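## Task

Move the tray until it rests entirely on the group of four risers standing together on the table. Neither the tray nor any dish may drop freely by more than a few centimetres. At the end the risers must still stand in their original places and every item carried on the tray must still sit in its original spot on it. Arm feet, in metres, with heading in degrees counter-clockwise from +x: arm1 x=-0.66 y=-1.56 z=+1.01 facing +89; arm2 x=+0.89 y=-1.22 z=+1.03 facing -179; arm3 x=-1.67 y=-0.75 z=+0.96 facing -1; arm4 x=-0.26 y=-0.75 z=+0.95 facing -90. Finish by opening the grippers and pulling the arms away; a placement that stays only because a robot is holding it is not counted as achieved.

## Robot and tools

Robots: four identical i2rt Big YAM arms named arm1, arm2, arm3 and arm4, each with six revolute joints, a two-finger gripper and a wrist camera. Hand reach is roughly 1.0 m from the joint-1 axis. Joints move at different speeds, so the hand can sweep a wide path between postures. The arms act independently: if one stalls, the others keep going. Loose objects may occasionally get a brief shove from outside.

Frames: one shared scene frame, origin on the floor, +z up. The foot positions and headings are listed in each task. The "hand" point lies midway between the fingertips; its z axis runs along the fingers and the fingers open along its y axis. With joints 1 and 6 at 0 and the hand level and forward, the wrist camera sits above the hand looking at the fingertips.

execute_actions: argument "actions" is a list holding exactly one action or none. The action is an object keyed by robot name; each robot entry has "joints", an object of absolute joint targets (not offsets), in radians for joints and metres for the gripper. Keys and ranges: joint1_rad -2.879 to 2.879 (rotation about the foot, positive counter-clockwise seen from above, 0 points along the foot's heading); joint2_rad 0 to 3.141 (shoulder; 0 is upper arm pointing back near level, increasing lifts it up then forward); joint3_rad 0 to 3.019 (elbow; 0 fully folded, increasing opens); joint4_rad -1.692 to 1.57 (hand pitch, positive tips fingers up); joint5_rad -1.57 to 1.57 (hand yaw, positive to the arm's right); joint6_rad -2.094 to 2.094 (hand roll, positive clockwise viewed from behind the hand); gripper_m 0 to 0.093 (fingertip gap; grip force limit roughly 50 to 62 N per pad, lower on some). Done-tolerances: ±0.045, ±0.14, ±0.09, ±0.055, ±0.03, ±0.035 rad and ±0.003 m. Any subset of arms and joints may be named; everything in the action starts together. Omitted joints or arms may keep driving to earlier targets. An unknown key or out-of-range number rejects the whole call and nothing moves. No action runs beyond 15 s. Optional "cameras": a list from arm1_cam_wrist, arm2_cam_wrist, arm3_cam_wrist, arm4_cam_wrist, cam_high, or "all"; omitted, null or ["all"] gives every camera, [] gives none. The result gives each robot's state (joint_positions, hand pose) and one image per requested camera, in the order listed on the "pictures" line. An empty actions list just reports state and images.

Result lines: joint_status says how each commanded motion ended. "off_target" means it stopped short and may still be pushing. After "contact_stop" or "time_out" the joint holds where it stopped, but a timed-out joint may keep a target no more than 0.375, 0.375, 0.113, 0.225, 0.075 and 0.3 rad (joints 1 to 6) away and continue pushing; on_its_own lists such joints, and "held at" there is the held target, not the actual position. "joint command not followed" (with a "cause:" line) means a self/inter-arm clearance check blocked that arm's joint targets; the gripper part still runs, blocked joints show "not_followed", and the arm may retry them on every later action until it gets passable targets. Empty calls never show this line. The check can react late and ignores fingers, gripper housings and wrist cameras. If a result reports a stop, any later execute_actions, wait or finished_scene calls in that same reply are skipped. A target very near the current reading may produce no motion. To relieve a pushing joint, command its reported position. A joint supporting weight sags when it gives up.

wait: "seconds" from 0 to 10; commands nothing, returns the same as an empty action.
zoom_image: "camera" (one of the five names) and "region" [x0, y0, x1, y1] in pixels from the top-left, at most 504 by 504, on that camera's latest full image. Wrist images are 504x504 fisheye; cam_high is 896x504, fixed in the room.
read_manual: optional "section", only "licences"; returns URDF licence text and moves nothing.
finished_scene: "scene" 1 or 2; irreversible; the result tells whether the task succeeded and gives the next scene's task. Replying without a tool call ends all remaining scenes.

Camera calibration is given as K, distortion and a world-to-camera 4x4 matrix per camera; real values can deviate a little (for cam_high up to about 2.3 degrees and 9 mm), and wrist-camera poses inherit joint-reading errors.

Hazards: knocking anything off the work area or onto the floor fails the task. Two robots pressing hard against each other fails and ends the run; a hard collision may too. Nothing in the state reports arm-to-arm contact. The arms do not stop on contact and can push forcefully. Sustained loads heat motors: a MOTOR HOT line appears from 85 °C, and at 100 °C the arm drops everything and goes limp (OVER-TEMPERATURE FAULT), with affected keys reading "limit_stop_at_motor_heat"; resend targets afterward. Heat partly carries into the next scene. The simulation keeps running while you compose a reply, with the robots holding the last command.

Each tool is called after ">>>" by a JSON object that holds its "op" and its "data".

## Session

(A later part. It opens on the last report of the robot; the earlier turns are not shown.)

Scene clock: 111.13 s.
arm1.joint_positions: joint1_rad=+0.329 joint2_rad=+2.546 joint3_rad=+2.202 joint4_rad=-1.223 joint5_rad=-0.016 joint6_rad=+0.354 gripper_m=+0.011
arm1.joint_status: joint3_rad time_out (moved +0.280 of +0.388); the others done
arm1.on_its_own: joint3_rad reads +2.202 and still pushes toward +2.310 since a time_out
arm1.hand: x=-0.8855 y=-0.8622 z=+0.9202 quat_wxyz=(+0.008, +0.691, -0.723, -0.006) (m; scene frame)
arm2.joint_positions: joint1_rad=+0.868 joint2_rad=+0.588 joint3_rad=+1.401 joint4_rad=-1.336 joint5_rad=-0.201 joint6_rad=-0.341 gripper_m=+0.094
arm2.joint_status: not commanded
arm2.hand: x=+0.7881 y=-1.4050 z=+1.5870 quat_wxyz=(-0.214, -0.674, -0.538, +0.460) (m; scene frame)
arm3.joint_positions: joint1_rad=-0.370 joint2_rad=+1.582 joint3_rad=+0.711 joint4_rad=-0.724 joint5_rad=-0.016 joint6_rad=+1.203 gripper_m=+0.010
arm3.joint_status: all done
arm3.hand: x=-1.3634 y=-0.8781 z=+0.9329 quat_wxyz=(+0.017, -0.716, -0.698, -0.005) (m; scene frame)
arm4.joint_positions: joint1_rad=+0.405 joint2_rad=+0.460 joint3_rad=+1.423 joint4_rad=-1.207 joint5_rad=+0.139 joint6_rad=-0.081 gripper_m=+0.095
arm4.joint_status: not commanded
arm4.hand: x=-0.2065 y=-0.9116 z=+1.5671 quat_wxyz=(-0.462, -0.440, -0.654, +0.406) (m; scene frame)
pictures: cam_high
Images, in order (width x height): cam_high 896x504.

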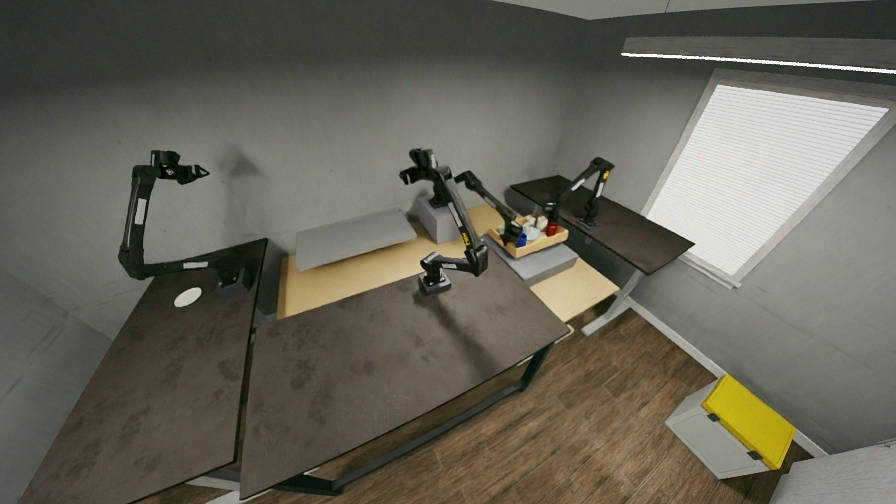

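>>> {"op": "execute_actions", "data": {"actions": [{"arm1":{"joints":{"joint2_rad":2.485,"joint4_rad":-1.205}},"arm3":{"joints":{"joint2_rad":1.59,"joint3_rad":0.755,"joint4_rad":-0.59}}}], "cameras": []}}

>>> {"op": "execute_actions", "data": {"actions": [{"arm1":{"joints":{"joint2_rad":2.53,"joint4_rad":-1.16}},"arm3":{"joints":{"joint2_rad":1.68,"joint3_rad":0.745,"joint4_rad":-0.49}}}], "cameras": []}}

>>> {"op": "execute_actions", "data": {"actions": [{"arm1":{"joints":{"joint2_rad":2.575,"joint4_rad":-1.12}},"arm3":{"joints":{"joint2_rad":1.77,"joint3_rad":0.74,"joint4_rad":-0.40}}}], "cameras": []}}

Scene clock: 116.87 s.
arm1.joint_positions: joint1_rad=+0.327 joint2_rad=+2.590 joint3_rad=+2.202 joint4_rad=-1.198 joint5_rad=-0.012 joint6_rad=+0.349 gripper_m=+0.011
arm1.joint_status: all done
arm1.on_its_own: joint3_rad reads +2.202 and still pushes toward +2.310 since a time_out
arm1.hand: x=-0.8819 y=-0.8656 z=+0.8886 quat_wxyz=(+0.010, +0.692, -0.722, +0.004) (m; scene frame)
arm2.joint_positions: joint1_rad=+0.868 joint2_rad=+0.588 joint3_rad=+1.401 joint4_rad=-1.336 joint5_rad=-0.201 joint6_rad=-0.341 gripper_m=+0.094
arm2.joint_status: not commanded
arm2.hand: x=+0.7881 y=-1.4050 z=+1.5870 quat_wxyz=(-0.214, -0.674, -0.538, +0.460) (m; scene frame)
arm3.joint_positions: joint1_rad=-0.371 joint2_rad=+1.686 joint3_rad=+0.701 joint4_rad=-0.602 joint5_rad=-0.003 joint6_rad=+1.201 gripper_m=+0.010
arm3.joint_status: all done
arm3.hand: x=-1.3594 y=-0.8823 z=+0.8970 quat_wxyz=(+0.012, -0.716, -0.698, +0.000) (m; scene frame)
arm4.joint_positions: joint1_rad=+0.405 joint2_rad=+0.460 joint3_rad=+1.423 joint4_rad=-1.207 joint5_rad=+0.139 joint6_rad=-0.081 gripper_m=+0.095
arm4.joint_status: not commanded
arm4.hand: x=-0.2065 y=-0.9116 z=+1.5671 quat_wxyz=(-0.462, -0.440, -0.654, +0.406) (m; scene frame)
pictures: none
No camera images: the call's "cameras" was empty. Leave "cameras" out to get every camera's image.

Scene clock: 117.63 s.
arm1.joint_positions: joint1_rad=+0.325 joint2_rad=+2.606 joint3_rad=+2.202 joint4_rad=-1.183 joint5_rad=+0.006 joint6_rad=+0.337 gripper_m=+0.011
arm1.joint_status: all done
arm1.on_its_own: joint3_rad reads +2.202 and still pushes toward +2.310 since a time_out
arm1.hand: x=-0.8776 y=-0.8647 z=+0.8771 quat_wxyz=(+0.002, +0.696, -0.718, +0.008) (m; scene frame)
arm2.joint_positions: joint1_rad=+0.868 joint2_rad=+0.588 joint3_rad=+1.401 joint4_rad=-1.336 joint5_rad=-0.201 joint6_rad=-0.341 gripper_m=+0.094
arm2.joint_status: not commanded
arm2.hand: x=+0.7881 y=-1.4050 z=+1.5870 quat_wxyz=(-0.214, -0.674, -0.538, +0.460) (m; scene frame)
arm3.joint_positions: joint1_rad=-0.371 joint2_rad=+1.749 joint3_rad=+0.693 joint4_rad=-0.504 joint5_rad=+0.016 joint6_rad=+1.188 gripper_m=+0.010
arm3.joint_status: all done
arm3.hand: x=-1.3548 y=-0.8877 z=+0.8749 quat_wxyz=(-0.004, -0.711, -0.703, +0.003) (m; scene frame)
arm4.joint_positions: joint1_rad=+0.405 joint2_rad=+0.460 joint3_rad=+1.423 joint4_rad=-1.207 joint5_rad=+0.139 joint6_rad=-0.081 gripper_m=+0.095
arm4.joint_status: not commanded
arm4.hand: x=-0.2065 y=-0.9116 z=+1.5671 quat_wxyz=(-0.462, -0.440, -0.654, +0.406) (m; scene frame)
pictures: none
No camera images: the call's "cameras" was empty. Leave "cameras" out to get every camera's image.

Scene clock: 119.43 s.
arm1.joint_positions: joint1_rad=+0.324 joint2_rad=+2.612 joint3_rad=+2.207 joint4_rad=-1.180 joint5_rad=+0.007 joint6_rad=+0.332 gripper_m=+0.011
arm1.joint_status: joint4_rad time_out (moved +0.004 of +0.063); the others done
arm1.on_its_own: joint3_rad reads +2.207 and still pushes toward +2.310 since a time_out; joint4_rad reads -1.180 and still pushes toward -1.120 since a time_out
arm1.hand: x=-0.8767 y=-0.8630 z=+0.8749 quat_wxyz=(+0.001, +0.697, -0.717, +0.007) (m; scene frame)
arm2.joint_positions: joint1_rad=+0.868 joint2_rad=+0.588 joint3_rad=+1.401 joint4_rad=-1.336 joint5_rad=-0.201 joint6_rad=-0.341 gripper_m=+0.094
arm2.joint_status: not commanded
arm2.hand: x=+0.7881 y=-1.4050 z=+1.5870 quat_wxyz=(-0.214, -0.674, -0.538, +0.460) (m; scene frame)
arm3.joint_positions: joint1_rad=-0.371 joint2_rad=+1.757 joint3_rad=+0.690 joint4_rad=-0.486 joint5_rad=+0.018 joint6_rad=+1.182 gripper_m=+0.010
arm3.joint_status: joint4_rad time_out (moved +0.018 of +0.104); the others done
arm3.on_its_own: joint4_rad reads -0.486 and still pushes toward -0.400 since a time_out
arm3.hand: x=-1.3536 y=-0.8885 z=+0.8720 quat_wxyz=(-0.008, -0.709, -0.705, +0.003) (m; scene frame)
arm4.joint_positions: joint1_rad=+0.405 joint2_rad=+0.460 joint3_rad=+1.423 joint4_rad=-1.207 joint5_rad=+0.139 joint6_rad=-0.081 gripper_m=+0.095
arm4.joint_status: not commanded
arm4.hand: x=-0.2065 y=-0.9116 z=+1.5671 quat_wxyz=(-0.462, -0.440, -0.654, +0.406) (m; scene frame)
pictures: none
No camera images: the call's "cameras" was empty. Leave "cameras" out to get every camera's image.

>>> {"op": "execute_actions", "data": {"actions": [{"arm1":{"joints":{"joint2_rad":2.61,"joint3_rad":2.22,"joint4_rad":-1.18}},"arm3":{"joints":{"joint2_rad":1.755,"joint3_rad":0.70,"joint4_rad":-0.50}}}], "cameras": []}}

>>> {"op": "execute_actions", "data": {"actions": [{"arm1":{"joints":{"gripper_m":0.035}},"arm3":{"joints":{"gripper_m":0.035}}}], "cameras": []}}

>>> {"op": "execute_actions", "data": {"actions": [{"arm1":{"joints":{"joint2_rad":2.54,"joint4_rad":-1.24}},"arm3":{"joints":{"joint2_rad":1.68,"joint4_rad":-0.60}}}], "cameras": []}}

>>> {"op": "execute_actions", "data": {"actions": [{"arm1":{"joints":{"joint2_rad":2.47,"joint4_rad":-1.31}},"arm3":{"joints":{"joint2_rad":1.59,"joint3_rad":0.72,"joint4_rad":-0.72}}}], "cameras": []}}

>>> {"op": "execute_actions", "data": {"actions": [{"arm1":{"joints":{"joint2_rad":2.3,"joint4_rad":-1.5}},"arm3":{"joints":{"joint2_rad":1.45,"joint3_rad":0.75,"joint4_rad":-0.9}}}], "cameras": []}}

>>> {"op": "execute_actions", "data": {"actions": [{"arm1":{"joints":{"joint2_rad":1.3,"joint3_rad":1.4,"joint4_rad":-1.5}},"arm3":{"joints":{"joint2_rad":0.8,"joint3_rad":0.9,"joint4_rad":-1.5}}}], "cameras": ["arm1_cam_wrist","arm3_cam_wrist","cam_high"]}}

Scene clock: 129.20 s.
arm1.joint_positions: joint1_rad=+0.324 joint2_rad=+2.614 joint3_rad=+2.206 joint4_rad=-1.182 joint5_rad=+0.007 joint6_rad=+0.332 gripper_m=+0.011
arm1.joint_status: all done
arm1.hand: x=-0.8763 y=-0.8641 z=+0.8735 quat_wxyz=(+0.002, +0.697, -0.717, +0.009) (m; scene frame)
arm2.joint_positions: joint1_rad=+0.868 joint2_rad=+0.588 joint3_rad=+1.401 joint4_rad=-1.336 joint5_rad=-0.201 joint6_rad=-0.341 gripper_m=+0.094
arm2.joint_status: not commanded
arm2.hand: x=+0.7881 y=-1.4050 z=+1.5870 quat_wxyz=(-0.214, -0.674, -0.538, +0.460) (m; scene frame)
arm3.joint_positions: joint1_rad=-0.371 joint2_rad=+1.757 joint3_rad=+0.687 joint4_rad=-0.488 joint5_rad=+0.018 joint6_rad=+1.182 gripper_m=+0.010
arm3.joint_status: all done
arm3.hand: x=-1.3559 y=-0.8875 z=+0.8714 quat_wxyz=(-0.006, -0.709, -0.705, +0.004) (m; scene frame)
arm4.joint_positions: joint1_rad=+0.405 joint2_rad=+0.460 joint3_rad=+1.423 joint4_rad=-1.207 joint5_rad=+0.139 joint6_rad=-0.081 gripper_m=+0.095
arm4.joint_status: not commanded
arm4.hand: x=-0.2065 y=-0.9116 z=+1.5671 quat_wxyz=(-0.462, -0.440, -0.654, +0.406) (m; scene frame)
pictures: none
No camera images: the call's "cameras" was empty. Leave "cameras" out to get every camera's image.

Scene clock: 129.73 s.
arm1.joint_positions: joint1_rad=+0.324 joint2_rad=+2.611 joint3_rad=+2.206 joint4_rad=-1.182 joint5_rad=+0.002 joint6_rad=+0.332 gripper_m=+0.035
arm1.joint_status: all done
arm1.hand: x=-0.8779 y=-0.8640 z=+0.8751 quat_wxyz=(+0.004, +0.697, -0.717, +0.007) (m; scene frame)
arm2.joint_positions: joint1_rad=+0.868 joint2_rad=+0.588 joint3_rad=+1.401 joint4_rad=-1.336 joint5_rad=-0.201 joint6_rad=-0.341 gripper_m=+0.094
arm2.joint_status: not commanded
arm2.hand: x=+0.7881 y=-1.4050 z=+1.5870 quat_wxyz=(-0.214, -0.674, -0.538, +0.460) (m; scene frame)
arm3.joint_positions: joint1_rad=-0.371 joint2_rad=+1.757 joint3_rad=+0.687 joint4_rad=-0.488 joint5_rad=+0.003 joint6_rad=+1.182 gripper_m=+0.035
arm3.joint_status: all done
arm3.hand: x=-1.3549 y=-0.8852 z=+0.8714 quat_wxyz=(-0.003, -0.709, -0.705, -0.003) (m; scene frame)
arm4.joint_positions: joint1_rad=+0.405 joint2_rad=+0.460 joint3_rad=+1.423 joint4_rad=-1.207 joint5_rad=+0.139 joint6_rad=-0.081 gripper_m=+0.095
arm4.joint_status: not commanded
arm4.hand: x=-0.2065 y=-0.9116 z=+1.5671 quat_wxyz=(-0.462, -0.440, -0.654, +0.406) (m; scene frame)
pictures: none
No camera images: the call's "cameras" was empty. Leave "cameras" out to get every camera's image.

Scene clock: 130.87 s.
arm1.joint_positions: joint1_rad=+0.324 joint2_rad=+2.527 joint3_rad=+2.206 joint4_rad=-1.227 joint5_rad=+0.002 joint6_rad=+0.332 gripper_m=+0.035
arm1.joint_status: all done
arm1.hand: x=-0.8803 y=-0.8556 z=+0.9354 quat_wxyz=(-0.005, +0.697, -0.717, -0.011) (m; scene frame)
arm2.joint_positions: joint1_rad=+0.868 joint2_rad=+0.588 joint3_rad=+1.401 joint4_rad=-1.336 joint5_rad=-0.201 joint6_rad=-0.341 gripper_m=+0.094
arm2.joint_status: not commanded
arm2.hand: x=+0.7881 y=-1.4050 z=+1.5870 quat_wxyz=(-0.214, -0.674, -0.538, +0.460) (m; scene frame)
arm3.joint_positions: joint1_rad=-0.371 joint2_rad=+1.687 joint3_rad=+0.687 joint4_rad=-0.585 joint5_rad=+0.002 joint6_rad=+1.182 gripper_m=+0.035
arm3.joint_status: all done
arm3.hand: x=-1.3634 y=-0.8818 z=+0.8937 quat_wxyz=(+0.010, -0.709, -0.705, +0.002) (m; scene frame)
arm4.joint_positions: joint1_rad=+0.405 joint2_rad=+0.460 joint3_rad=+1.423 joint4_rad=-1.207 joint5_rad=+0.139 joint6_rad=-0.081 gripper_m=+0.095
arm4.joint_status: not commanded
arm4.hand: x=-0.2065 y=-0.9116 z=+1.5671 quat_wxyz=(-0.462, -0.440, -0.654, +0.406) (m; scene frame)
pictures: none
No camera images: the call's "cameras" was empty. Leave "cameras" out to get every camera's image.

Scene clock: 131.77 s.
arm1.joint_positions: joint1_rad=+0.324 joint2_rad=+2.462 joint3_rad=+2.206 joint4_rad=-1.297 joint5_rad=+0.002 joint6_rad=+0.332 gripper_m=+0.035
arm1.joint_status: all done
arm1.hand: x=-0.8786 y=-0.8608 z=+0.9814 quat_wxyz=(-0.004, +0.697, -0.717, -0.008) (m; scene frame)
arm2.joint_positions: joint1_rad=+0.868 joint2_rad=+0.588 joint3_rad=+1.401 joint4_rad=-1.336 joint5_rad=-0.201 joint6_rad=-0.341 gripper_m=+0.094
arm2.joint_status: not commanded
arm2.hand: x=+0.7881 y=-1.4050 z=+1.5870 quat_wxyz=(-0.214, -0.674, -0.538, +0.460) (m; scene frame)
arm3.joint_positions: joint1_rad=-0.371 joint2_rad=+1.595 joint3_rad=+0.695 joint4_rad=-0.691 joint5_rad=-0.001 joint6_rad=+1.182 gripper_m=+0.035
arm3.joint_status: all done
arm3.hand: x=-1.3675 y=-0.8796 z=+0.9247 quat_wxyz=(+0.013, -0.709, -0.705, +0.001) (m; scene frame)
arm4.joint_positions: joint1_rad=+0.405 joint2_rad=+0.460 joint3_rad=+1.423 joint4_rad=-1.207 joint5_rad=+0.139 joint6_rad=-0.081 gripper_m=+0.095
arm4.joint_status: not commanded
arm4.hand: x=-0.2065 y=-0.9116 z=+1.5671 quat_wxyz=(-0.462, -0.440, -0.654, +0.406) (m; scene frame)
pictures: none
No camera images: the call's "cameras" was empty. Leave "cameras" out to get every camera's image.

Scene clock: 133.07 s.
arm1.joint_positions: joint1_rad=+0.324 joint2_rad=+2.273 joint3_rad=+2.206 joint4_rad=-1.486 joint5_rad=+0.002 joint6_rad=+0.332 gripper_m=+0.035
arm1.joint_status: all done
arm1.hand: x=-0.8694 y=-0.8888 z=+1.1122 quat_wxyz=(-0.004, +0.697, -0.717, -0.008) (m; scene frame)
arm2.joint_positions: joint1_rad=+0.868 joint2_rad=+0.588 joint3_rad=+1.401 joint4_rad=-1.336 joint5_rad=-0.201 joint6_rad=-0.341 gripper_m=+0.094
arm2.joint_status: not commanded
arm2.hand: x=+0.7881 y=-1.4050 z=+1.5870 quat_wxyz=(-0.214, -0.674, -0.538, +0.460) (m; scene frame)
arm3.joint_positions: joint1_rad=-0.371 joint2_rad=+1.446 joint3_rad=+0.708 joint4_rad=-0.885 joint5_rad=-0.001 joint6_rad=+1.182 gripper_m=+0.035
arm3.joint_status: all done
arm3.hand: x=-1.3852 y=-0.8725 z=+0.9746 quat_wxyz=(+0.028, -0.709, -0.704, +0.007) (m; scene frame)
arm4.joint_positions: joint1_rad=+0.405 joint2_rad=+0.460 joint3_rad=+1.423 joint4_rad=-1.207 joint5_rad=+0.139 joint6_rad=-0.081 gripper_m=+0.095
arm4.joint_status: not commanded
arm4.hand: x=-0.2065 y=-0.9116 z=+1.5671 quat_wxyz=(-0.462, -0.440, -0.654, +0.406) (m; scene frame)
pictures: none
No camera images: the call's "cameras" was empty. Leave "cameras" out to get every camera's image.

Scene clock: 134.63 s.
arm1.joint_positions: joint1_rad=+0.324 joint2_rad=+1.286 joint3_rad=+1.403 joint4_rad=-1.492 joint5_rad=+0.002 joint6_rad=+0.332 gripper_m=+0.035
arm1.joint_status: all done
arm1.hand: x=-0.7803 y=-1.1710 z=+1.3245 quat_wxyz=(-0.044, +0.694, -0.714, -0.087) (m; scene frame)
arm2.joint_positions: joint1_rad=+0.868 joint2_rad=+0.588 joint3_rad=+1.401 joint4_rad=-1.336 joint5_rad=-0.201 joint6_rad=-0.341 gripper_m=+0.094
arm2.joint_status: not commanded
arm2.hand: x=+0.7881 y=-1.4050 z=+1.5870 quat_wxyz=(-0.214, -0.674, -0.538, +0.460) (m; scene frame)
arm3.joint_positions: joint1_rad=-0.371 joint2_rad=+0.795 joint3_rad=+0.864 joint4_rad=-1.485 joint5_rad=-0.001 joint6_rad=+1.182 gripper_m=+0.035
arm3.joint_status: all done
arm3.hand: x=-1.4660 y=-0.8404 z=+1.1946 quat_wxyz=(-0.068, -0.708, -0.703, -0.032) (m; scene frame)
arm4.joint_positions: joint1_rad=+0.405 joint2_rad=+0.460 joint3_rad=+1.423 joint4_rad=-1.207 joint5_rad=+0.139 joint6_rad=-0.081 gripper_m=+0.095
arm4.joint_status: not commanded
arm4.hand: x=-0.2065 y=-0.9116 z=+1.5671 quat_wxyz=(-0.462, -0.440, -0.654, +0.406) (m; scene frame)
pictures: arm1_cam_wrist, arm3_cam_wrist, cam_high
camera_calibration (this result's frames):
arm1_cam_wrist: T_world_to_cam=[[0.998488, -0.0358278, -0.0416874, 0.786062], [-0.0147426, -0.905159, 0.424818, -1.62936], [-0.052954, -0.423561, -0.904318, 0.783711], [0, 0, 0, 1]] pos_world=[-0.767394, -1.11472, 1.43368]
arm3_cam_wrist: T_world_to_cam=[[-0.990702, -0.00325326, -0.136008, -1.28665], [-0.0757838, 0.843443, 0.531846, -0.032951], [0.112985, 0.537209, -0.835848, 1.74301], [0, 0, 0, 1]] pos_world=[-1.47412, -0.912756, 1.29943]
Images, in order (width x height): arm1_cam_wrist 504x504, arm3_cam_wrist 504x504, cam_high 896x504.

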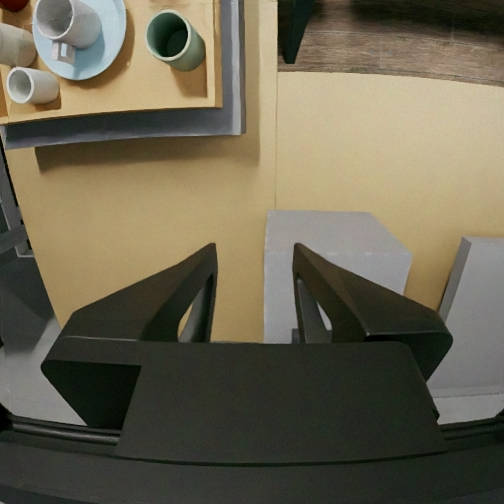

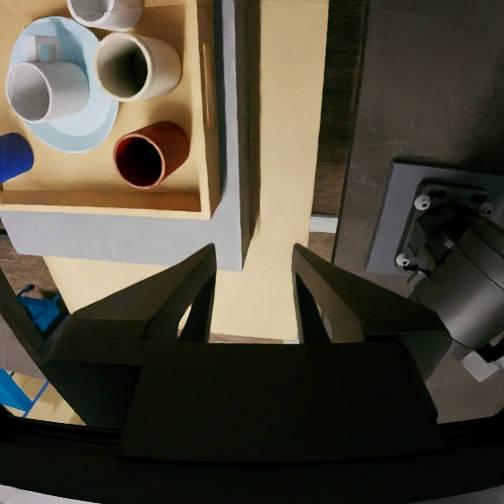

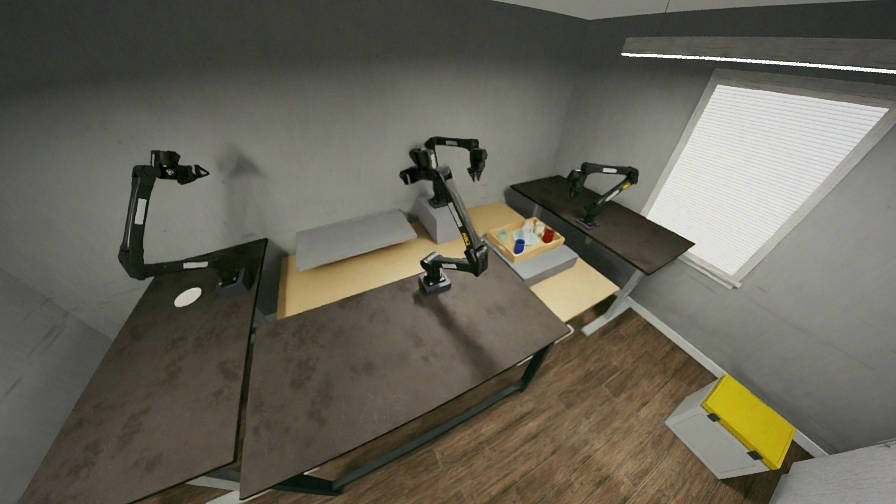

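>>> {"op": "finished_scene", "data": {"scene": 2}}

The scene is finished: the task was done.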